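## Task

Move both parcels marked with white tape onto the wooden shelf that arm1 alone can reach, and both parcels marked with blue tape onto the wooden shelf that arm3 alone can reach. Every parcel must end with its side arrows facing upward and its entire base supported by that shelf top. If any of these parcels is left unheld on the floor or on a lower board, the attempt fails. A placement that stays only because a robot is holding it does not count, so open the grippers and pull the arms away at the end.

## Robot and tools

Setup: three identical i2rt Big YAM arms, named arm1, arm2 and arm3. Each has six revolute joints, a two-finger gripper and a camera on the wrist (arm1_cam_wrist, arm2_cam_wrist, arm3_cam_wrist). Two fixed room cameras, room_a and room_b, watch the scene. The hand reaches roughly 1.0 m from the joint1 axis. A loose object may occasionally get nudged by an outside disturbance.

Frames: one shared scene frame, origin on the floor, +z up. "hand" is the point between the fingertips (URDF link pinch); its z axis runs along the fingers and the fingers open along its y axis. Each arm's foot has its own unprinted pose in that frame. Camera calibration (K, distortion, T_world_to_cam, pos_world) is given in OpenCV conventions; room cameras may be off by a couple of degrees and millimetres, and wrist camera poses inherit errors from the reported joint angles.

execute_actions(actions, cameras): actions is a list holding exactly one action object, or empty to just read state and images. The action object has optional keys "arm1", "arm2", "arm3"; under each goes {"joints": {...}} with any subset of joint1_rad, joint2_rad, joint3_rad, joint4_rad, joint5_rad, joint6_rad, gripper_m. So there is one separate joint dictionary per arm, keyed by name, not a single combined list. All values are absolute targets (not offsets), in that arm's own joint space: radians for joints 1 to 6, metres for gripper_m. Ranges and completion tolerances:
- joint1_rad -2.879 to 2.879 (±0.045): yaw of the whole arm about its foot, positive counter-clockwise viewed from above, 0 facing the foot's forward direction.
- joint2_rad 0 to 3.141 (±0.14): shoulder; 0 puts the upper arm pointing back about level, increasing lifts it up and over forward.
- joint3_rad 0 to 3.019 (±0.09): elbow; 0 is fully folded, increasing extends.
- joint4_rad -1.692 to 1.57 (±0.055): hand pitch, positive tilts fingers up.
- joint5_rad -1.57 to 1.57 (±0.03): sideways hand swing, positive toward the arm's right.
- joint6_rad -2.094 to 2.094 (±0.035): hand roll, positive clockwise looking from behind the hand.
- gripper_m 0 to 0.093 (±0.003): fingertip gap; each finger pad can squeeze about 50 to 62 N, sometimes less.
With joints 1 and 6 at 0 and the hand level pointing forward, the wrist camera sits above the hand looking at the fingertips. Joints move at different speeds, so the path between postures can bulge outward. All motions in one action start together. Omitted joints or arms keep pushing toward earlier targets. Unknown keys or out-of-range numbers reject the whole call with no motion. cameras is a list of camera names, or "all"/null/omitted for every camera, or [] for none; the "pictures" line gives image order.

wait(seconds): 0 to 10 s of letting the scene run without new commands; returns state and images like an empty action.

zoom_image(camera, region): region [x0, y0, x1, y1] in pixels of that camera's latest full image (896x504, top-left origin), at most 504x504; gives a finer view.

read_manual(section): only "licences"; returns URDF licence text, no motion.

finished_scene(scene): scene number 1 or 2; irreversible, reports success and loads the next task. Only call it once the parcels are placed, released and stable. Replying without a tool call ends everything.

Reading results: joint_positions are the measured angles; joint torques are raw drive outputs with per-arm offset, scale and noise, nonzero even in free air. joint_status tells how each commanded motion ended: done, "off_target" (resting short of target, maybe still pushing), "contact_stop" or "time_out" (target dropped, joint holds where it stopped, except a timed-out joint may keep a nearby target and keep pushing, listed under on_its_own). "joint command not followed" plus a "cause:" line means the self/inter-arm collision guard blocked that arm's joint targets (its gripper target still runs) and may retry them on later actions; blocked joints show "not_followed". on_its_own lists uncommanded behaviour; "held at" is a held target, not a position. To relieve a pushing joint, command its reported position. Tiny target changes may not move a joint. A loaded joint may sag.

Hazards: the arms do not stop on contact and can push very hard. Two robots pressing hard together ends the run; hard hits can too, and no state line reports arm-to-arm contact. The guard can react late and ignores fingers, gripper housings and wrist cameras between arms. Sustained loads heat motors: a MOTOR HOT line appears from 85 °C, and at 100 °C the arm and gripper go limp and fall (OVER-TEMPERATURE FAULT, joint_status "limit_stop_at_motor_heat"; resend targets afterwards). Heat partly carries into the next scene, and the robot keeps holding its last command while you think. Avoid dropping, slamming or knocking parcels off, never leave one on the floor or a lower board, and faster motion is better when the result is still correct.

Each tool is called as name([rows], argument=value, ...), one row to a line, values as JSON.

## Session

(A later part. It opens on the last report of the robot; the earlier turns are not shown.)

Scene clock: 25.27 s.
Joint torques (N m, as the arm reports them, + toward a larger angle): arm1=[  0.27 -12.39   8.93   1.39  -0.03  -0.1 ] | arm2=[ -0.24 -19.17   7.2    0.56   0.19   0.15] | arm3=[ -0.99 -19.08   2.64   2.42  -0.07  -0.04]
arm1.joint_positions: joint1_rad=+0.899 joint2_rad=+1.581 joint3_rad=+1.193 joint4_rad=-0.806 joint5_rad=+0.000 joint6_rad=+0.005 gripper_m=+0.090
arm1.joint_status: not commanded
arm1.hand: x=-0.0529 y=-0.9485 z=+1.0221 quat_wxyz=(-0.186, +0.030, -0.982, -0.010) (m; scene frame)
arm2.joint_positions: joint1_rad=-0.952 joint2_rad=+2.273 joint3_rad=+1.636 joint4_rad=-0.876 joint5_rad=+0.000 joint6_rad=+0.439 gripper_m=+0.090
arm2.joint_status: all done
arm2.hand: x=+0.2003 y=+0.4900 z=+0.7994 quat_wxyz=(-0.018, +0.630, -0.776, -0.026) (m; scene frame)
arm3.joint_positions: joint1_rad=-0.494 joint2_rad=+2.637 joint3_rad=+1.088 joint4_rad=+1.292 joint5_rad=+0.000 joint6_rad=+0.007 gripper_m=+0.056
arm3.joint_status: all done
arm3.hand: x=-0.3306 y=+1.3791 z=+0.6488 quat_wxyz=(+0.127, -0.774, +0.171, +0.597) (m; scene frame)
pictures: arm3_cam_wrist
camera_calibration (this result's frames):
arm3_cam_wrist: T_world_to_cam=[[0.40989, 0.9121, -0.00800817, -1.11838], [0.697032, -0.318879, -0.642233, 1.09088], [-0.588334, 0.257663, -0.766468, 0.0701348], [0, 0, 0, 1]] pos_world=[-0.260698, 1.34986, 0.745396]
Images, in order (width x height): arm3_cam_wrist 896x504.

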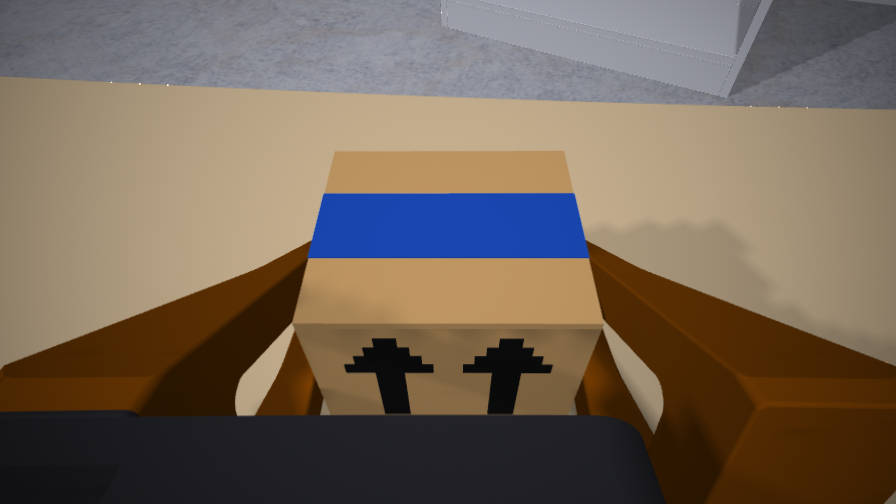

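execute_actions([
  {"arm2":{"joints":{"joint2_rad":2.2,"joint3_rad":1.905,"joint4_rad":-1.3}},"arm3":{"joints":{"gripper_m":0.09}}},
], cameras=["arm3_cam_wrist"])

execute_actions([
  {"arm2":{"joints":{"joint1_rad":-1.264,"joint2_rad":2.28,"joint6_rad":-0.415}},"arm3":{"joints":{"joint2_rad":2.2}}},
], cameras=["arm2_cam_wrist","room_a"])

Scene clock: 27.33 s.
Joint torques (N m, as the arm reports them, + toward a larger angle): arm1=[  0.33 -12.3    8.96   1.37  -0.05  -0.1 ] | arm2=[ -0.4  -17.07   9.06  -0.37   0.18   0.15] | arm3=[ -1.02 -19.24   2.67   2.42  -0.07  -0.04]
arm1.joint_positions: joint1_rad=+0.899 joint2_rad=+1.581 joint3_rad=+1.193 joint4_rad=-0.806 joint5_rad=+0.000 joint6_rad=+0.005 gripper_m=+0.090
arm1.joint_status: not commanded
arm1.hand: x=-0.0529 y=-0.9485 z=+1.0221 quat_wxyz=(-0.186, +0.030, -0.982, -0.010) (m; scene frame)
arm2.joint_positions: joint1_rad=-0.952 joint2_rad=+2.181 joint3_rad=+1.879 joint4_rad=-1.290 joint5_rad=+0.000 joint6_rad=+0.439 gripper_m=+0.090
arm2.joint_status: all done
arm2.hand: x=+0.1958 y=+0.5031 z=+0.9393 quat_wxyz=(-0.001, +0.630, -0.776, +0.009) (m; scene frame)
arm3.joint_positions: joint1_rad=-0.494 joint2_rad=+2.637 joint3_rad=+1.088 joint4_rad=+1.292 joint5_rad=+0.000 joint6_rad=+0.007 gripper_m=+0.090
arm3.joint_status: all done
arm3.hand: x=-0.3306 y=+1.3791 z=+0.6488 quat_wxyz=(+0.127, -0.774, +0.171, +0.597) (m; scene frame)
pictures: arm3_cam_wrist
camera_calibration (this result's frames):
arm3_cam_wrist: T_world_to_cam=[[0.40989, 0.9121, -0.00800817, -1.11838], [0.697032, -0.318879, -0.642233, 1.09088], [-0.588334, 0.257663, -0.766468, 0.0701348], [0, 0, 0, 1]] pos_world=[-0.260698, 1.34986, 0.745396]
Images, in order (width x height): arm3_cam_wrist 896x504.

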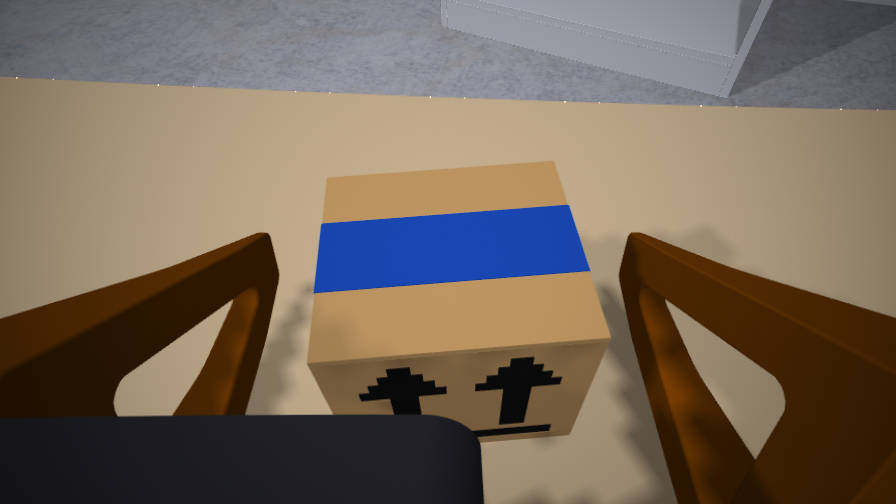

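Scene clock: 29.17 s.
Joint torques (N m, as the arm reports them, + toward a larger angle): arm1=[  0.37 -12.35   8.95   1.38  -0.04  -0.1 ] | arm2=[ -0.06 -19.63   8.9   -0.58   0.09  -0.11] | arm3=[ -0.99 -17.1    6.36   2.51  -0.07  -0.04]
arm1.joint_positions: joint1_rad=+0.899 joint2_rad=+1.581 joint3_rad=+1.193 joint4_rad=-0.806 joint5_rad=+0.000 joint6_rad=+0.005 gripper_m=+0.090
arm1.joint_status: not commanded
arm1.hand: x=-0.0529 y=-0.9485 z=+1.0221 quat_wxyz=(-0.186, +0.030, -0.982, -0.010) (m; scene frame)
arm2.joint_positions: joint1_rad=-1.263 joint2_rad=+2.284 joint3_rad=+1.879 joint4_rad=-1.290 joint5_rad=+0.000 joint6_rad=-0.403 gripper_m=+0.090
arm2.joint_status: all done
arm2.hand: x=+0.3973 y=+0.5066 z=+0.8765 quat_wxyz=(+0.047, +0.810, -0.583, +0.033) (m; scene frame)
arm3.joint_positions: joint1_rad=-0.494 joint2_rad=+2.168 joint3_rad=+1.092 joint4_rad=+1.285 joint5_rad=+0.000 joint6_rad=+0.007 gripper_m=+0.090
arm3.joint_status: all done
arm3.hand: x=-0.4044 y=+1.4129 z=+0.9590 quat_wxyz=(+0.162, -0.615, +0.136, +0.759) (m; scene frame)
pictures: arm2_cam_wrist, room_a
camera_calibration (this result's frames):
arm2_cam_wrist: T_world_to_cam=[[0.947602, 0.318006, -0.0303863, -0.514257], [0.255184, -0.696302, 0.670853, -0.330915], [0.192177, -0.643456, -0.740967, 1.02014], [0, 0, 0, 1]] pos_world=[0.375709, 0.589532, 0.962257]
Images, in order (width x height): arm2_cam_wrist 896x504, room_a 896x504.

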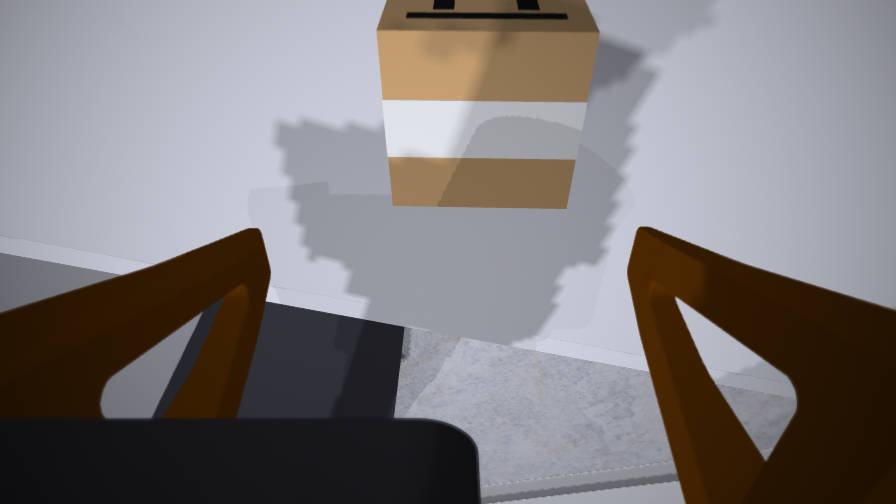

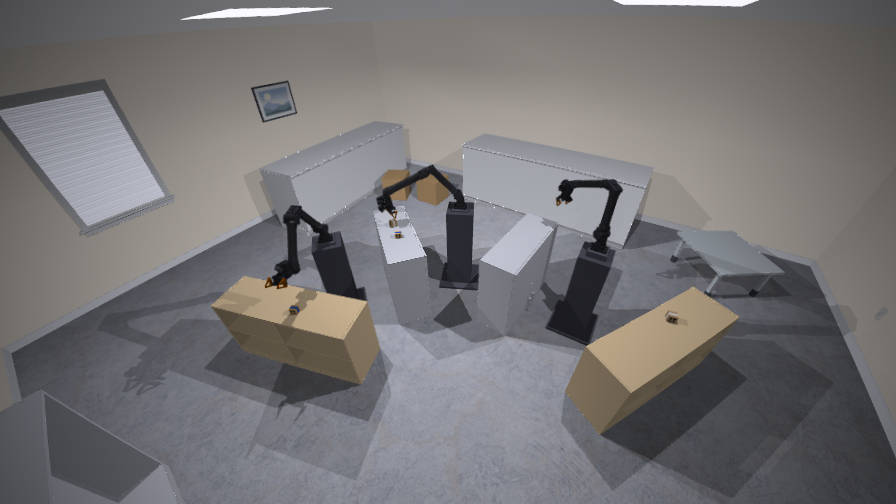

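execute_actions([
  {"arm2":{"joints":{"joint2_rad":2.395,"joint4_rad":-1.125}},"arm3":{"joints":{"joint1_rad":0.2,"joint2_rad":1.5,"joint4_rad":0.2}}},
], cameras=["arm2_cam_wrist"])

Scene clock: 31.13 s.
Joint torques (N m, as the arm reports them, + toward a larger angle): arm1=[  0.37 -12.38   8.97   1.39  -0.05  -0.1 ] | arm2=[ -0.48 -19.83   8.6    0.23   0.08  -0.13] | arm3=[ -0.46 -12.42  11.03   2.35   0.    -0.01]
arm1.joint_positions: joint1_rad=+0.899 joint2_rad=+1.581 joint3_rad=+1.193 joint4_rad=-0.806 joint5_rad=+0.000 joint6_rad=+0.005 gripper_m=+0.090
arm1.joint_status: not commanded
arm1.hand: x=-0.0529 y=-0.9485 z=+1.0221 quat_wxyz=(-0.186, +0.030, -0.982, -0.010) (m; scene frame)
arm2.joint_positions: joint1_rad=-1.263 joint2_rad=+2.400 joint3_rad=+1.879 joint4_rad=-1.135 joint5_rad=+0.000 joint6_rad=-0.404 gripper_m=+0.090
arm2.joint_status: all done
arm2.hand: x=+0.3992 y=+0.5229 z=+0.7996 quat_wxyz=(+0.031, +0.811, -0.583, +0.023) (m; scene frame)
arm3.joint_positions: joint1_rad=+0.203 joint2_rad=+1.479 joint3_rad=+1.088 joint4_rad=+0.209 joint5_rad=-0.002 joint6_rad=+0.005 gripper_m=+0.090
arm3.joint_status: all done
arm3.hand: x=-0.3828 y=+0.9437 z=+1.1629 quat_wxyz=(-0.088, -0.762, -0.101, +0.633) (m; scene frame)
pictures: arm2_cam_wrist
camera_calibration (this result's frames):
arm2_cam_wrist: T_world_to_cam=[[0.947451, 0.319541, -0.0151426, -0.536518], [0.253675, -0.721633, 0.644123, -0.233188], [0.194896, -0.614117, -0.764772, 0.975836], [0, 0, 0, 1]] pos_world=[0.377292, 0.602441, 0.88837]
Images, in order (width x height): arm2_cam_wrist 896x504.

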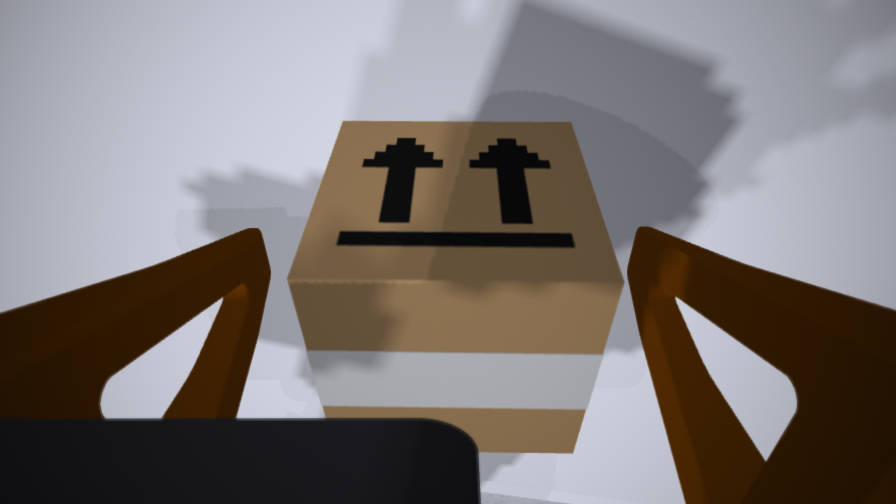

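execute_actions([
  {"arm2":{"joints":{"gripper_m":0.04}},"arm3":{"joints":{"joint1_rad":0.7,"joint4_rad":-0.7}}},
], cameras=[])

execute_actions([
  {"arm2":{"joints":{"joint2_rad":2.0}},"arm3":{"joints":{"joint4_rad":-1.15}}},
], cameras=[])

Scene clock: 32.77 s.
Joint torques (N m, as the arm reports them, + toward a larger angle): arm1=[  0.41 -12.33   9.     1.38  -0.03  -0.1 ] | arm2=[ -0.42 -20.42   8.48   0.24   0.1   -0.12] | arm3=[ -0.58 -11.48  10.27   1.56  -0.01  -0.02]
arm1.joint_positions: joint1_rad=+0.899 joint2_rad=+1.581 joint3_rad=+1.193 joint4_rad=-0.806 joint5_rad=+0.000 joint6_rad=+0.005 gripper_m=+0.090
arm1.joint_status: not commanded
arm1.hand: x=-0.0529 y=-0.9485 z=+1.0221 quat_wxyz=(-0.186, +0.030, -0.982, -0.010) (m; scene frame)
arm2.joint_positions: joint1_rad=-1.263 joint2_rad=+2.400 joint3_rad=+1.879 joint4_rad=-1.135 joint5_rad=+0.000 joint6_rad=-0.404 gripper_m=+0.057
arm2.joint_status: gripper_m off_target (ended at +0.057, target +0.040)
arm2.hand: x=+0.3992 y=+0.5229 z=+0.7996 quat_wxyz=(+0.031, +0.812, -0.583, +0.023) (m; scene frame)
arm3.joint_positions: joint1_rad=+0.705 joint2_rad=+1.479 joint3_rad=+1.088 joint4_rad=-0.691 joint5_rad=-0.002 joint6_rad=+0.005 gripper_m=+0.090
arm3.joint_status: all done
arm3.hand: x=-0.1316 y=+0.7518 z=+0.9908 quat_wxyz=(-0.093, -0.900, -0.363, +0.223) (m; scene frame)
pictures: none
No camera images: the call's "cameras" was empty. Leave "cameras" out to get every camera's image.

Scene clock: 34.37 s.
Joint torques (N m, as the arm reports them, + toward a larger angle): arm1=[  0.41 -12.29   8.99   1.38  -0.05  -0.1 ] | arm2=[ -0.35 -18.84   8.67   0.91   0.09  -0.11] | arm3=[ -0.71 -10.53   9.53   0.75  -0.01  -0.01]
arm1.joint_positions: joint1_rad=+0.899 joint2_rad=+1.581 joint3_rad=+1.193 joint4_rad=-0.806 joint5_rad=+0.000 joint6_rad=+0.005 gripper_m=+0.090
arm1.joint_status: not commanded
arm1.hand: x=-0.0529 y=-0.9485 z=+1.0221 quat_wxyz=(-0.186, +0.030, -0.982, -0.010) (m; scene frame)
arm2.joint_positions: joint1_rad=-1.263 joint2_rad=+2.006 joint3_rad=+1.898 joint4_rad=-1.132 joint5_rad=+0.000 joint6_rad=-0.404 gripper_m=+0.057
arm2.joint_status: all done
arm2.hand: x=+0.4005 y=+0.5659 z=+1.0699 quat_wxyz=(-0.146, +0.801, -0.574, -0.084) (m; scene frame)
arm3.joint_positions: joint1_rad=+0.705 joint2_rad=+1.479 joint3_rad=+1.088 joint4_rad=-1.141 joint5_rad=-0.002 joint6_rad=+0.005 gripper_m=+0.090
arm3.joint_status: all done
arm3.hand: x=-0.0555 y=+0.8256 z=+0.9624 quat_wxyz=(-0.009, -0.927, -0.373, +0.017) (m; scene frame)
pictures: none
No camera images: the call's "cameras" was empty. Leave "cameras" out to get every camera's image.

execute_actions([
  {"arm1":{"joints":{"joint1_rad":0.6,"joint3_rad":0.935,"joint4_rad":1.16}},"arm2":{"joints":{"joint1_rad":1.12,"joint2_rad":1.8,"joint3_rad":0.95,"joint4_rad":1.42,"joint6_rad":0.0}}},
], cameras=["room_a","arm2_cam_wrist"])

Scene clock: 37.27 s.
Joint torques (N m, as the arm reports them, + toward a larger angle): arm1=[  1.03 -11.93   8.7    2.14  -0.06  -0.1 ] | arm2=[ -0.63 -13.79   5.67   1.9    0.2    0.15] | arm3=[ -0.69 -10.52   9.53   0.74  -0.01  -0.01]
arm1.joint_positions: joint1_rad=+0.589 joint2_rad=+1.586 joint3_rad=+0.922 joint4_rad=+1.146 joint5_rad=+0.000 joint6_rad=+0.005 gripper_m=+0.090
arm1.joint_status: all done
arm1.hand: x=+0.0074 y=-1.1340 z=+1.2717 quat_wxyz=(-0.849, -0.067, -0.515, +0.100) (m; scene frame)
arm2.joint_positions: joint1_rad=+1.127 joint2_rad=+1.812 joint3_rad=+0.954 joint4_rad=+1.399 joint5_rad=-0.002 joint6_rad=-0.011 gripper_m=+0.057
arm2.joint_status: all done
arm2.hand: x=-0.1287 y=-0.5664 z=+1.2047 quat_wxyz=(+0.310, +0.463, +0.183, -0.810) (m; scene frame)
arm3.joint_positions: joint1_rad=+0.705 joint2_rad=+1.479 joint3_rad=+1.088 joint4_rad=-1.141 joint5_rad=-0.002 joint6_rad=+0.005 gripper_m=+0.090
arm3.joint_status: not commanded
arm3.hand: x=-0.0555 y=+0.8256 z=+0.9624 quat_wxyz=(-0.009, -0.927, -0.373, +0.017) (m; scene frame)
pictures: arm2_cam_wrist, room_a
camera_calibration (this result's frames):
arm2_cam_wrist: T_world_to_cam=[[-0.666151, 0.745776, 0.00784658, 0.323904], [0.0670981, 0.0704056, -0.995259, 1.25322], [-0.742793, -0.662466, -0.0969409, -0.232982], [0, 0, 0, 1]] pos_world=[-0.0413769, -0.484136, 1.22215]
Images, in order (width x height): arm2_cam_wrist 896x504, room_a 896x504.

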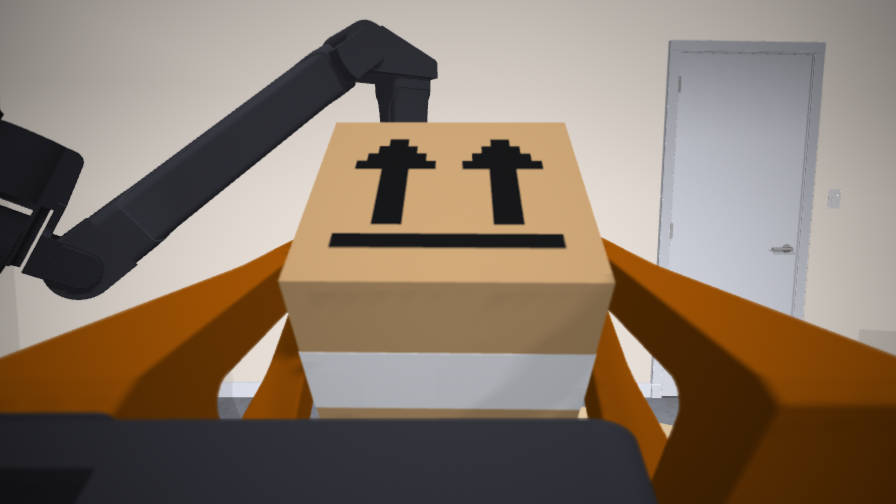

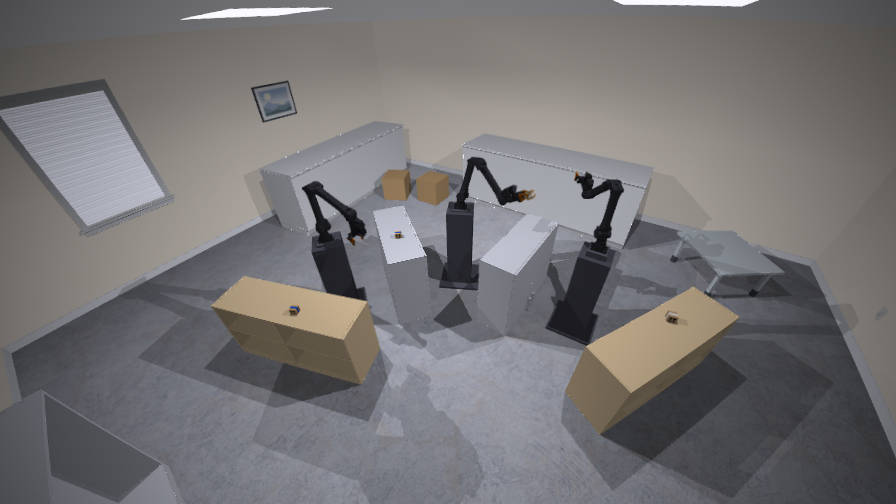

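execute_actions([
  {"arm2":{"joints":{"joint2_rad":2.435}},"arm3":{"joints":{"joint1_rad":1.435,"joint2_rad":2.13,"joint3_rad":1.905,"joint4_rad":-1.32,"joint6_rad":0.14}}},
], cameras=["arm3_cam_wrist","arm2_cam_wrist"])

Scene clock: 39.60 s.
Joint torques (N m, as the arm reports them, + toward a larger angle): arm1=[  1.06 -12.1    8.67   2.15  -0.06  -0.11] | arm2=[ -0.67 -15.38   2.48   1.59   0.17   0.1 ] | arm3=[  0.41 -21.6   12.31   0.71  -0.03   0.1 ]
arm1.joint_positions: joint1_rad=+0.589 joint2_rad=+1.586 joint3_rad=+0.922 joint4_rad=+1.146 joint5_rad=+0.000 joint6_rad=+0.005 gripper_m=+0.090
arm1.joint_status: not commanded
arm1.hand: x=+0.0074 y=-1.1340 z=+1.2717 quat_wxyz=(-0.849, -0.067, -0.515, +0.100) (m; scene frame)
arm2.joint_positions: joint1_rad=+1.127 joint2_rad=+2.444 joint3_rad=+0.942 joint4_rad=+1.420 joint5_rad=-0.001 joint6_rad=-0.007 gripper_m=+0.057
arm2.joint_status: all done
arm2.hand: x=-0.1165 y=-0.5551 z=+0.8059 quat_wxyz=(+0.242, +0.688, +0.270, -0.628) (m; scene frame)
arm3.joint_positions: joint1_rad=+1.427 joint2_rad=+2.113 joint3_rad=+1.867 joint4_rad=-1.311 joint5_rad=-0.001 joint6_rad=+0.133 gripper_m=+0.090
arm3.joint_status: all done
arm3.hand: x=+0.1930 y=+0.4691 z=+0.9209 quat_wxyz=(-0.005, -0.778, -0.629, +0.004) (m; scene frame)
pictures: arm2_cam_wrist, arm3_cam_wrist
camera_calibration (this result's frames):
arm2_cam_wrist: T_world_to_cam=[[-0.670282, 0.742051, 0.00907798, 0.323199], [0.484577, 0.446909, -0.751969, 0.916246], [-0.562057, -0.499632, -0.659135, 0.309381], [0, 0, 0, 1]] pos_world=[-0.0534677, -0.494732, 0.889979]
arm3_cam_wrist: T_world_to_cam=[[-0.978097, 0.20782, -0.0117076, 0.10086], [0.164808, 0.807562, 0.566288, -0.928144], [0.127141, 0.551955, -0.824124, 0.598226], [0, 0, 0, 1]] pos_world=[0.175557, 0.398379, 1.01979]
Images, in order (width x height): arm2_cam_wrist 896x504, arm3_cam_wrist 896x504.

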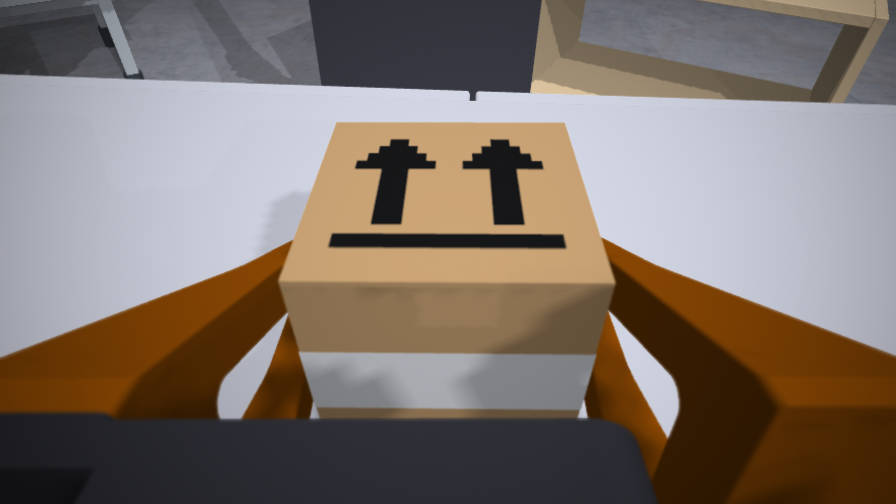

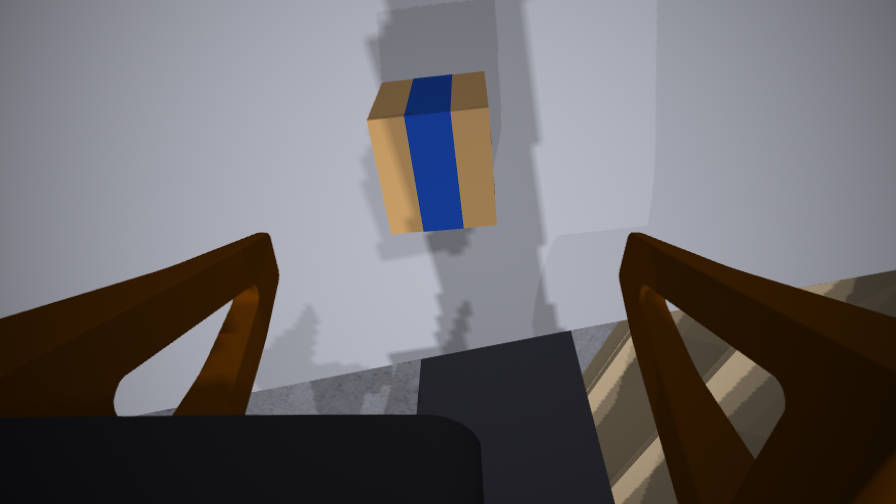

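execute_actions([
  {"arm2":{"joints":{"gripper_m":0.09}},"arm3":{"joints":{"joint1_rad":1.445,"joint2_rad":2.2,"joint3_rad":1.66,"joint4_rad":-1.03,"joint6_rad":0.03}}},
], cameras=["arm3_cam_wrist","arm2_cam_wrist"])

Scene clock: 41.60 s.
Joint torques (N m, as the arm reports them, + toward a larger angle): arm1=[  1.09 -11.88   8.7    2.15  -0.06  -0.11] | arm2=[ -0.63 -15.13   2.52   1.59   0.18   0.1 ] | arm3=[  0.06 -22.03   9.02   1.25  -0.04  -0.03]
arm1.joint_positions: joint1_rad=+0.589 joint2_rad=+1.586 joint3_rad=+0.922 joint4_rad=+1.146 joint5_rad=+0.000 joint6_rad=+0.005 gripper_m=+0.090
arm1.joint_status: not commanded
arm1.hand: x=+0.0074 y=-1.1340 z=+1.2717 quat_wxyz=(-0.849, -0.067, -0.515, +0.100) (m; scene frame)
arm2.joint_positions: joint1_rad=+1.127 joint2_rad=+2.444 joint3_rad=+0.942 joint4_rad=+1.420 joint5_rad=-0.001 joint6_rad=-0.007 gripper_m=+0.090
arm2.joint_status: all done
arm2.hand: x=-0.1165 y=-0.5551 z=+0.8059 quat_wxyz=(+0.242, +0.688, +0.270, -0.628) (m; scene frame)
arm3.joint_positions: joint1_rad=+1.439 joint2_rad=+2.194 joint3_rad=+1.649 joint4_rad=-1.038 joint5_rad=-0.001 joint6_rad=+0.037 gripper_m=+0.090
arm3.joint_status: all done
arm3.hand: x=+0.2026 y=+0.4959 z=+0.7951 quat_wxyz=(+0.003, -0.743, -0.669, -0.005) (m; scene frame)
pictures: arm2_cam_wrist, arm3_cam_wrist
camera_calibration (this result's frames):
arm2_cam_wrist: T_world_to_cam=[[-0.670282, 0.742051, 0.00907798, 0.323199], [0.484577, 0.446909, -0.751969, 0.916246], [-0.562057, -0.499632, -0.659135, 0.309381], [0, 0, 0, 1]] pos_world=[-0.0534677, -0.494732, 0.889979]
arm3_cam_wrist: T_world_to_cam=[[-0.994717, 0.102211, -0.00958392, 0.157256], [0.0772124, 0.806408, 0.586297, -0.877683], [0.0676543, 0.582459, -0.81004, 0.464224], [0, 0, 0, 1]] pos_world=[0.192786, 0.421306, 0.89213]
Images, in order (width x height): arm2_cam_wrist 896x504, arm3_cam_wrist 896x504.

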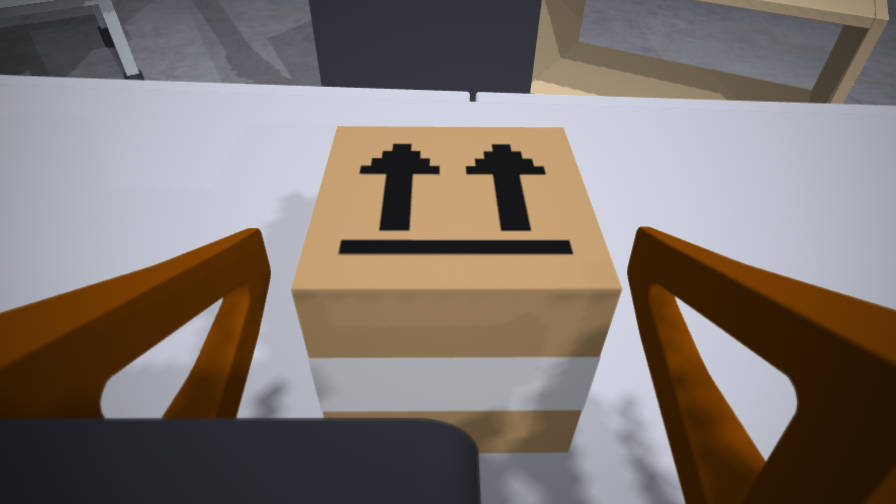

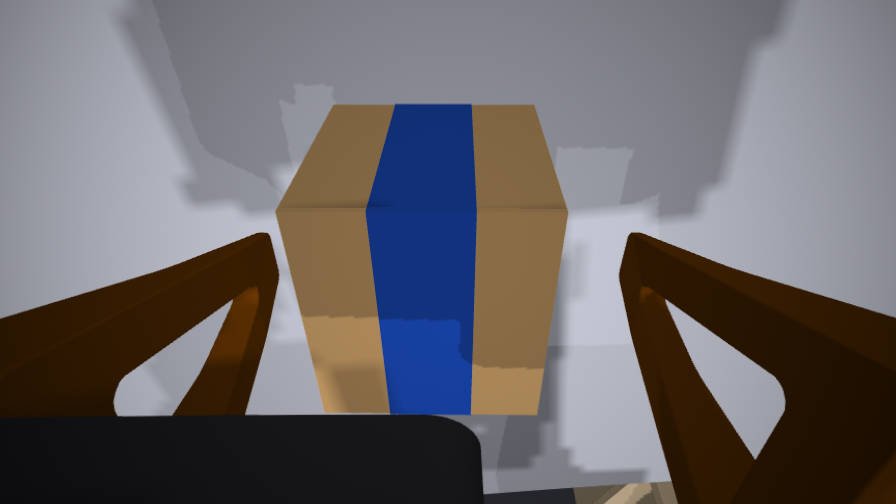

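execute_actions([
  {"arm2":{"joints":{"joint2_rad":1.5}},"arm3":{"joints":{"gripper_m":0.035}}},
], cameras=[])

execute_actions([
  {"arm1":{"joints":{"joint1_rad":1.575,"joint2_rad":2.0}},"arm2":{"joints":{"joint1_rad":0.3,"joint2_rad":0.7,"joint3_rad":0.6}},"arm3":{"joints":{"joint2_rad":1.9,"joint4_rad":-1.3}}},
], cameras=["arm1_cam_wrist","room_a"])

Scene clock: 43.33 s.
Joint torques (N m, as the arm reports them, + toward a larger angle): arm1=[  0.99 -11.98   8.71   2.17  -0.06  -0.1 ] | arm2=[-0.68 -8.61  7.83  0.66  0.16  0.1 ] | arm3=[  0.18 -22.06   9.08   1.29  -0.05  -0.03]
arm1.joint_positions: joint1_rad=+0.589 joint2_rad=+1.586 joint3_rad=+0.922 joint4_rad=+1.146 joint5_rad=+0.000 joint6_rad=+0.005 gripper_m=+0.090
arm1.joint_status: not commanded
arm1.hand: x=+0.0074 y=-1.1340 z=+1.2717 quat_wxyz=(-0.849, -0.067, -0.515, +0.100) (m; scene frame)
arm2.joint_positions: joint1_rad=+1.127 joint2_rad=+1.489 joint3_rad=+0.942 joint4_rad=+1.420 joint5_rad=-0.001 joint6_rad=-0.007 gripper_m=+0.090
arm2.joint_status: all done
arm2.hand: x=-0.0594 y=-0.5029 z=+1.3899 quat_wxyz=(+0.336, +0.323, +0.127, -0.875) (m; scene frame)
arm3.joint_positions: joint1_rad=+1.439 joint2_rad=+2.194 joint3_rad=+1.649 joint4_rad=-1.038 joint5_rad=-0.001 joint6_rad=+0.037 gripper_m=+0.050
arm3.joint_status: gripper_m off_target (ended at +0.050, target +0.035)
arm3.hand: x=+0.2025 y=+0.4959 z=+0.7951 quat_wxyz=(+0.003, -0.743, -0.670, -0.005) (m; scene frame)
pictures: none
No camera images: the call's "cameras" was empty. Leave "cameras" out to get every camera's image.

Scene clock: 44.83 s.
Joint torques (N m, as the arm reports them, + toward a larger angle): arm1=[  0.13 -17.1    6.11   2.11  -0.04  -0.11] | arm2=[-0.48  1.2   7.03 -0.2   0.02  0.1 ] | arm3=[  0.16 -18.09  10.68   0.83  -0.05  -0.03]
arm1.joint_positions: joint1_rad=+1.575 joint2_rad=+2.009 joint3_rad=+0.923 joint4_rad=+1.155 joint5_rad=-0.001 joint6_rad=+0.005 gripper_m=+0.090
arm1.joint_status: all done
arm1.hand: x=-0.0978 y=-0.5325 z=+1.0135 quat_wxyz=(-0.681, +0.243, -0.636, -0.270) (m; scene frame)
arm2.joint_positions: joint1_rad=+0.304 joint2_rad=+0.694 joint3_rad=+0.606 joint4_rad=+1.420 joint5_rad=+0.002 joint6_rad=-0.007 gripper_m=+0.090
arm2.joint_status: all done
arm2.hand: x=+0.1285 y=-0.1194 z=+1.5217 quat_wxyz=(-0.045, +0.123, -0.002, -0.991) (m; scene frame)
arm3.joint_positions: joint1_rad=+1.439 joint2_rad=+1.874 joint3_rad=+1.644 joint4_rad=-1.293 joint5_rad=-0.001 joint6_rad=+0.037 gripper_m=+0.050
arm3.joint_status: all done
arm3.hand: x=+0.2049 y=+0.5338 z=+0.9794 quat_wxyz=(-0.018, -0.742, -0.670, +0.017) (m; scene frame)
pictures: arm1_cam_wrist, room_a
camera_calibration (this result's frames):
arm1_cam_wrist: T_world_to_cam=[[0.677959, -0.734738, -0.0230567, -0.302554], [-0.398406, -0.340898, -0.851505, 0.645775], [0.617773, 0.586472, -0.523839, 1.02522], [0, 0, 0, 1]] pos_world=[-0.170951, -0.603416, 1.07995]
Images, in order (width x height): arm1_cam_wrist 896x504, room_a 896x504.

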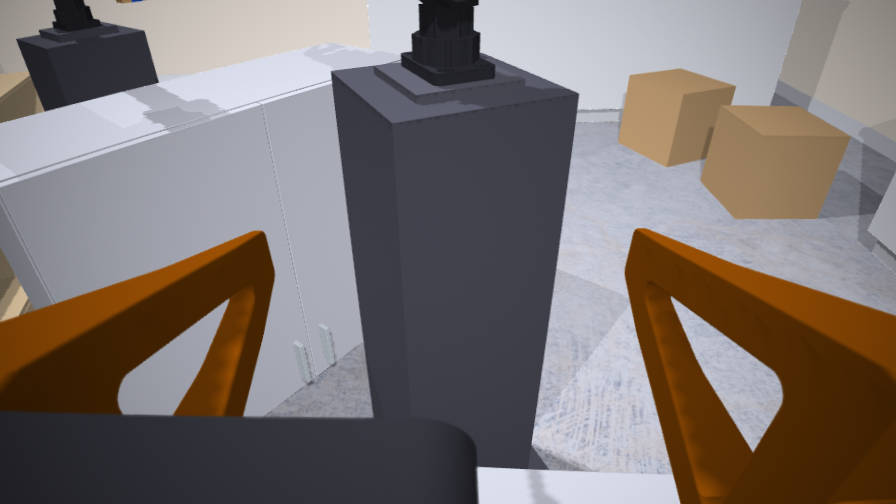

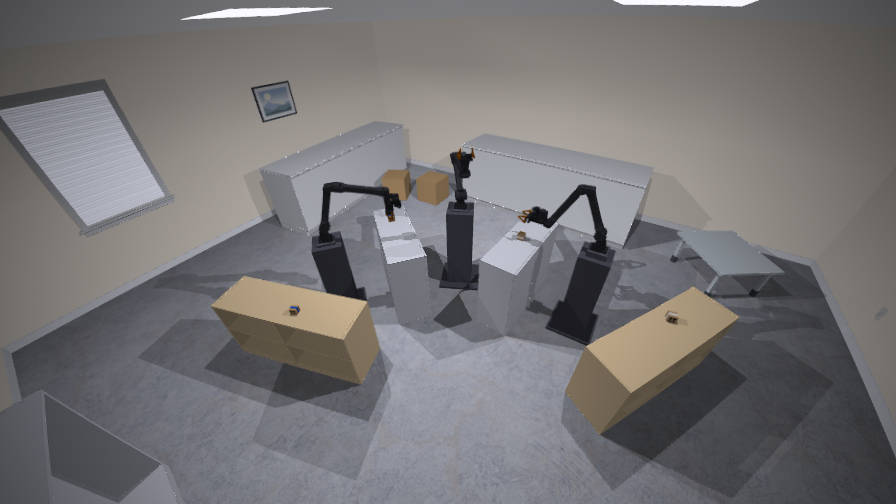

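execute_actions([
  {"arm1":{"joints":{"joint1_rad":1.6,"joint3_rad":1.0,"joint4_rad":0.44}},"arm3":{"joints":{"joint1_rad":-0.1,"joint2_rad":2.1,"joint3_rad":1.785,"joint4_rad":-1.24}}},
], cameras=["arm1_cam_wrist","arm3_cam_wrist"])

Scene clock: 47.93 s.
Joint torques (N m, as the arm reports them, + toward a larger angle): arm1=[  1.22 -17.43   7.16   1.56  -0.04  -0.1 ] | arm2=[-0.55  1.11  7.09 -0.18  0.02  0.1 ] | arm3=[  0.06 -23.27  10.74   0.69  -0.15  -0.01]
arm1.joint_positions: joint1_rad=+1.587 joint2_rad=+2.008 joint3_rad=+0.979 joint4_rad=+0.448 joint5_rad=-0.001 joint6_rad=+0.005 gripper_m=+0.090
arm1.joint_status: all done
arm1.hand: x=-0.1194 y=-0.5402 z=+0.8718 quat_wxyz=(-0.441, +0.321, -0.819, -0.180) (m; scene frame)
arm2.joint_positions: joint1_rad=+0.304 joint2_rad=+0.694 joint3_rad=+0.606 joint4_rad=+1.420 joint5_rad=+0.002 joint6_rad=-0.007 gripper_m=+0.090
arm2.joint_status: not commanded
arm2.hand: x=+0.1285 y=-0.1194 z=+1.5217 quat_wxyz=(-0.045, +0.123, -0.002, -0.991) (m; scene frame)
arm3.joint_positions: joint1_rad=-0.104 joint2_rad=+2.105 joint3_rad=+1.761 joint4_rad=-1.232 joint5_rad=+0.002 joint6_rad=+0.035 gripper_m=+0.050
arm3.joint_status: all done
arm3.hand: x=-0.3869 y=+1.1414 z=+0.8864 quat_wxyz=(+0.001, -0.999, +0.037, -0.003) (m; scene frame)
pictures: arm1_cam_wrist, arm3_cam_wrist
camera_calibration (this result's frames):
arm1_cam_wrist: T_world_to_cam=[[0.679512, -0.733362, -0.0210504, -0.297709], [-0.689646, -0.628691, -0.359356, -0.105453], [0.250304, 0.258704, -0.932963, 1.10463], [0, 0, 0, 1]] pos_world=[-0.14692, -0.570397, 0.986415]
arm3_cam_wrist: T_world_to_cam=[[0.0722477, 0.997366, -0.00635412, -1.10603], [0.811348, -0.0550651, 0.581965, -0.135044], [0.580082, -0.047201, -0.813189, 1.12185], [0, 0, 0, 1]] pos_world=[-0.461291, 1.14864, 0.983842]
Images, in order (width x height): arm1_cam_wrist 896x504, arm3_cam_wrist 896x504.

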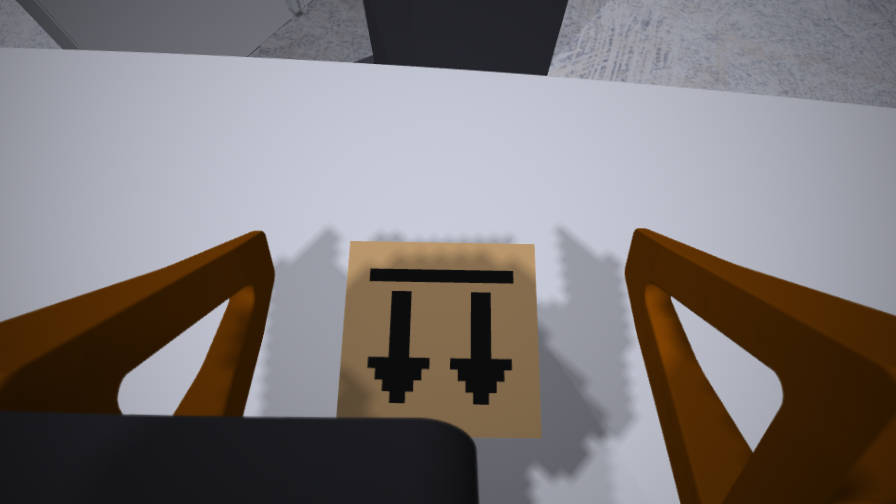

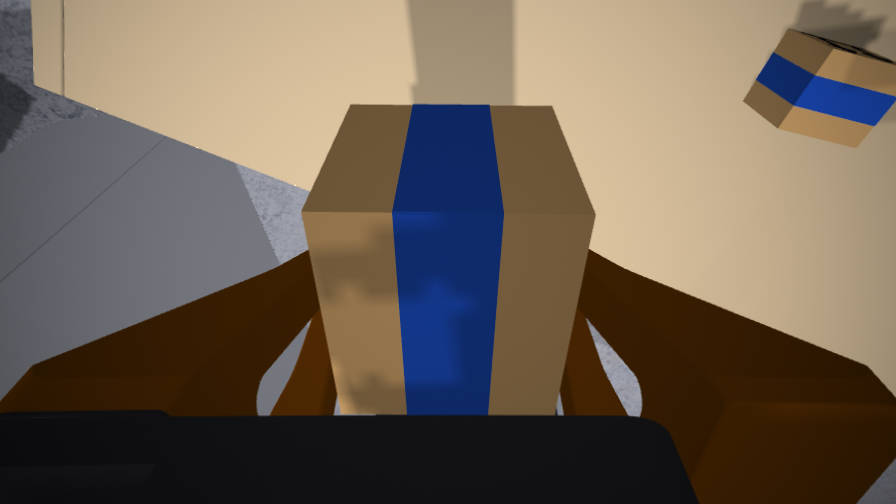

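execute_actions([
  {"arm1":{"joints":{"joint2_rad":2.135,"joint4_rad":0.565}},"arm3":{"joints":{"joint2_rad":2.475,"joint4_rad":-0.855}}},
], cameras=["arm1_cam_wrist","arm3_cam_wrist"])

Scene clock: 49.83 s.
Joint torques (N m, as the arm reports them, + toward a larger angle): arm1=[  1.24 -16.15   6.15   2.31  -0.04  -0.1 ] | arm2=[-0.5   1.12  7.07 -0.19  0.03  0.1 ] | arm3=[  0.06 -25.61   8.68   1.25  -0.15  -0.01]
arm1.joint_positions: joint1_rad=+1.587 joint2_rad=+2.122 joint3_rad=+0.981 joint4_rad=+0.552 joint5_rad=-0.001 joint6_rad=+0.005 gripper_m=+0.090
arm1.joint_status: all done
arm1.hand: x=-0.1229 y=-0.5431 z=+0.8229 quat_wxyz=(-0.438, +0.322, -0.821, -0.178) (m; scene frame)
arm2.joint_positions: joint1_rad=+0.304 joint2_rad=+0.694 joint3_rad=+0.606 joint4_rad=+1.420 joint5_rad=+0.002 joint6_rad=-0.007 gripper_m=+0.090
arm2.joint_status: not commanded
arm2.hand: x=+0.1285 y=-0.1194 z=+1.5217 quat_wxyz=(-0.045, +0.123, -0.002, -0.991) (m; scene frame)
arm3.joint_positions: joint1_rad=-0.104 joint2_rad=+2.488 joint3_rad=+1.766 joint4_rad=-0.863 joint5_rad=+0.002 joint6_rad=+0.035 gripper_m=+0.050
arm3.joint_status: all done
arm3.hand: x=-0.4020 y=+1.1418 z=+0.6478 quat_wxyz=(+0.000, -0.999, +0.037, -0.008) (m; scene frame)
pictures: arm1_cam_wrist, arm3_cam_wrist
camera_calibration (this result's frames):
arm1_cam_wrist: T_world_to_cam=[[0.679431, -0.733439, -0.020986, -0.298535], [-0.691684, -0.630683, -0.351869, -0.134734], [0.244839, 0.253587, -0.935814, 1.05948], [0, 0, 0, 1]] pos_world=[-0.149762, -0.572603, 0.937804]
arm3_cam_wrist: T_world_to_cam=[[0.0723044, 0.997362, -0.00642939, -1.10675], [0.805998, -0.0546319, 0.589391, 0.00857539], [0.587485, -0.0477977, -0.807822, 0.936805], [0, 0, 0, 1]] pos_world=[-0.477248, 1.14907, 0.744602]
Images, in order (width x height): arm1_cam_wrist 896x504, arm3_cam_wrist 896x504.

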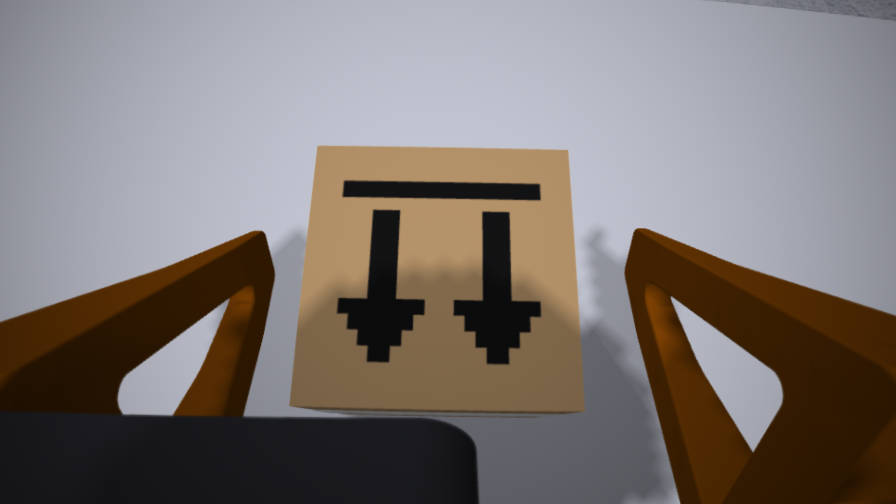

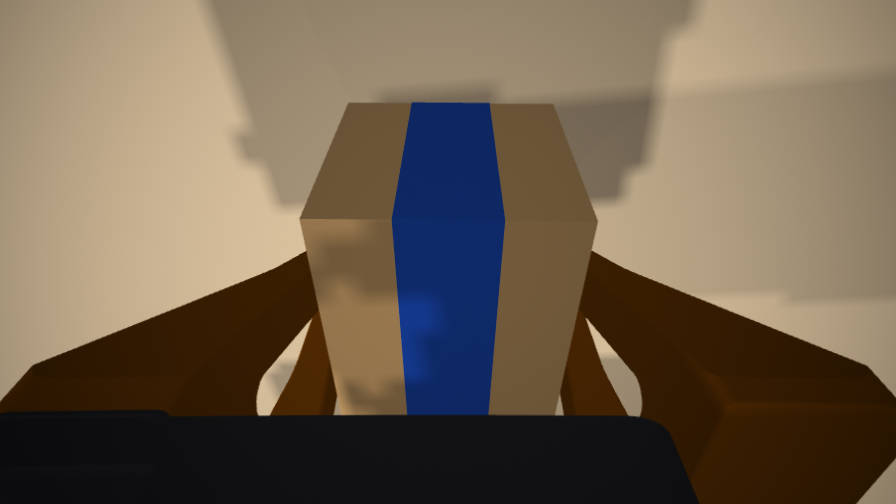

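execute_actions([
  {"arm1":{"joints":{"joint2_rad":2.16}},"arm3":{"joints":{"joint3_rad":1.748}}},
], cameras=["arm1_cam_wrist","arm3_cam_wrist"])

Scene clock: 50.77 s.
Joint torques (N m, as the arm reports them, + toward a larger angle): arm1=[  1.31 -14.18   6.13   2.31  -0.04  -0.09] | arm2=[-0.55  1.09  7.07 -0.18  0.02  0.1 ] | arm3=[  0.02 -25.33   6.95   1.21  -0.15  -0.01]
arm1.joint_positions: joint1_rad=+1.587 joint2_rad=+2.125 joint3_rad=+0.981 joint4_rad=+0.552 joint5_rad=-0.001 joint6_rad=+0.005 gripper_m=+0.090
arm1.joint_status: all done
arm1.hand: x=-0.1233 y=-0.5435 z=+0.8210 quat_wxyz=(-0.436, +0.322, -0.821, -0.178) (m; scene frame)
arm2.joint_positions: joint1_rad=+0.304 joint2_rad=+0.694 joint3_rad=+0.606 joint4_rad=+1.420 joint5_rad=+0.002 joint6_rad=-0.007 gripper_m=+0.090
arm2.joint_status: not commanded
arm2.hand: x=+0.1285 y=-0.1194 z=+1.5217 quat_wxyz=(-0.045, +0.123, -0.002, -0.991) (m; scene frame)
arm3.joint_positions: joint1_rad=-0.104 joint2_rad=+2.488 joint3_rad=+1.751 joint4_rad=-0.863 joint5_rad=+0.002 joint6_rad=+0.035 gripper_m=+0.050
arm3.joint_status: all done
arm3.hand: x=-0.3945 y=+1.1415 z=+0.6436 quat_wxyz=(+0.000, -0.999, +0.037, -0.015) (m; scene frame)
pictures: arm1_cam_wrist, arm3_cam_wrist
camera_calibration (this result's frames):
arm1_cam_wrist: T_world_to_cam=[[0.6794, -0.733468, -0.0209612, -0.298607], [-0.692449, -0.631431, -0.349012, -0.138808], [0.242753, 0.251633, -0.936884, 1.05748], [0, 0, 0, 1]] pos_world=[-0.149952, -0.572764, 0.936033]
arm3_cam_wrist: T_world_to_cam=[[0.0723868, 0.997359, -0.00593117, -1.10731], [0.797148, -0.0542797, 0.60134, -0.00659652], [0.599429, -0.048257, -0.798972, 0.928465], [0, 0, 0, 1]] pos_world=[-0.471136, 1.14883, 0.739216]
Images, in order (width x height): arm1_cam_wrist 896x504, arm3_cam_wrist 896x504.

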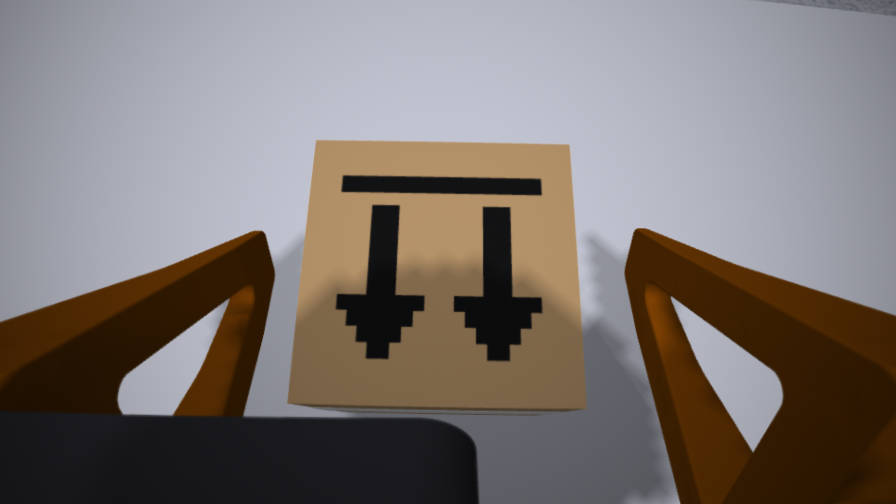

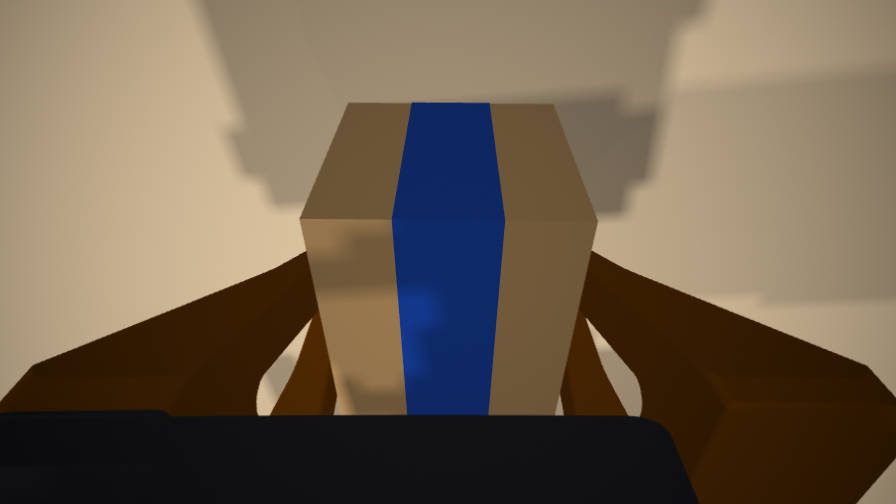

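execute_actions([
  {"arm1":{"joints":{"joint2_rad":2.18}},"arm3":{"joints":{"gripper_m":0.09}}},
], cameras=["arm1_cam_wrist","arm3_cam_wrist"])

Scene clock: 51.57 s.
Joint torques (N m, as the arm reports them, + toward a larger angle): arm1=[  1.34 -14.65   5.97   2.31  -0.03  -0.11] | arm2=[-0.5   1.06  7.05 -0.18  0.03  0.1 ] | arm3=[ -0.01 -25.45   6.92   1.21  -0.15  -0.01]
arm1.joint_positions: joint1_rad=+1.587 joint2_rad=+2.150 joint3_rad=+0.981 joint4_rad=+0.553 joint5_rad=-0.001 joint6_rad=+0.005 gripper_m=+0.090
arm1.joint_status: all done
arm1.hand: x=-0.1271 y=-0.5468 z=+0.8057 quat_wxyz=(-0.426, +0.324, -0.826, -0.174) (m; scene frame)
arm2.joint_positions: joint1_rad=+0.304 joint2_rad=+0.694 joint3_rad=+0.606 joint4_rad=+1.420 joint5_rad=+0.002 joint6_rad=-0.007 gripper_m=+0.090
arm2.joint_status: not commanded
arm2.hand: x=+0.1285 y=-0.1194 z=+1.5217 quat_wxyz=(-0.045, +0.123, -0.002, -0.991) (m; scene frame)
arm3.joint_positions: joint1_rad=-0.104 joint2_rad=+2.488 joint3_rad=+1.751 joint4_rad=-0.863 joint5_rad=+0.002 joint6_rad=+0.035 gripper_m=+0.090
arm3.joint_status: all done
arm3.hand: x=-0.3945 y=+1.1415 z=+0.6436 quat_wxyz=(+0.000, -0.999, +0.037, -0.015) (m; scene frame)
pictures: arm1_cam_wrist, arm3_cam_wrist
camera_calibration (this result's frames):
arm1_cam_wrist: T_world_to_cam=[[0.679159, -0.733697, -0.0207616, -0.299177], [-0.698251, -0.637112, -0.326395, -0.170904], [0.226247, 0.236171, -0.945006, 1.04088], [0, 0, 0, 1]] pos_world=[-0.151642, -0.574216, 0.921645]
arm3_cam_wrist: T_world_to_cam=[[0.0723868, 0.997359, -0.00593117, -1.10731], [0.797148, -0.0542797, 0.60134, -0.00659652], [0.599429, -0.048257, -0.798972, 0.928465], [0, 0, 0, 1]] pos_world=[-0.471136, 1.14883, 0.739216]
Images, in order (width x height): arm1_cam_wrist 896x504, arm3_cam_wrist 896x504.

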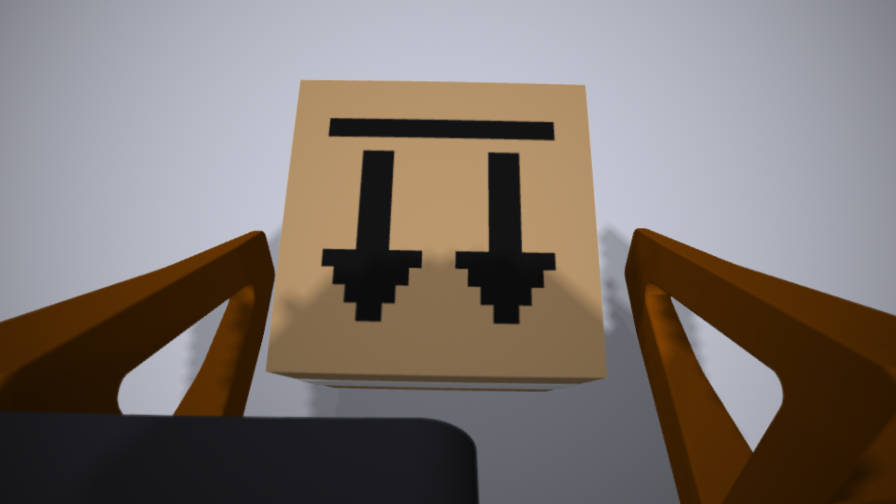

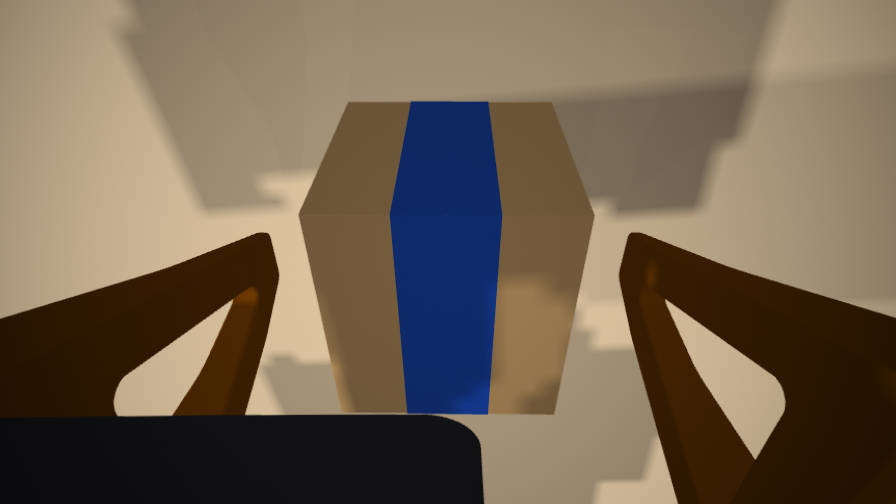

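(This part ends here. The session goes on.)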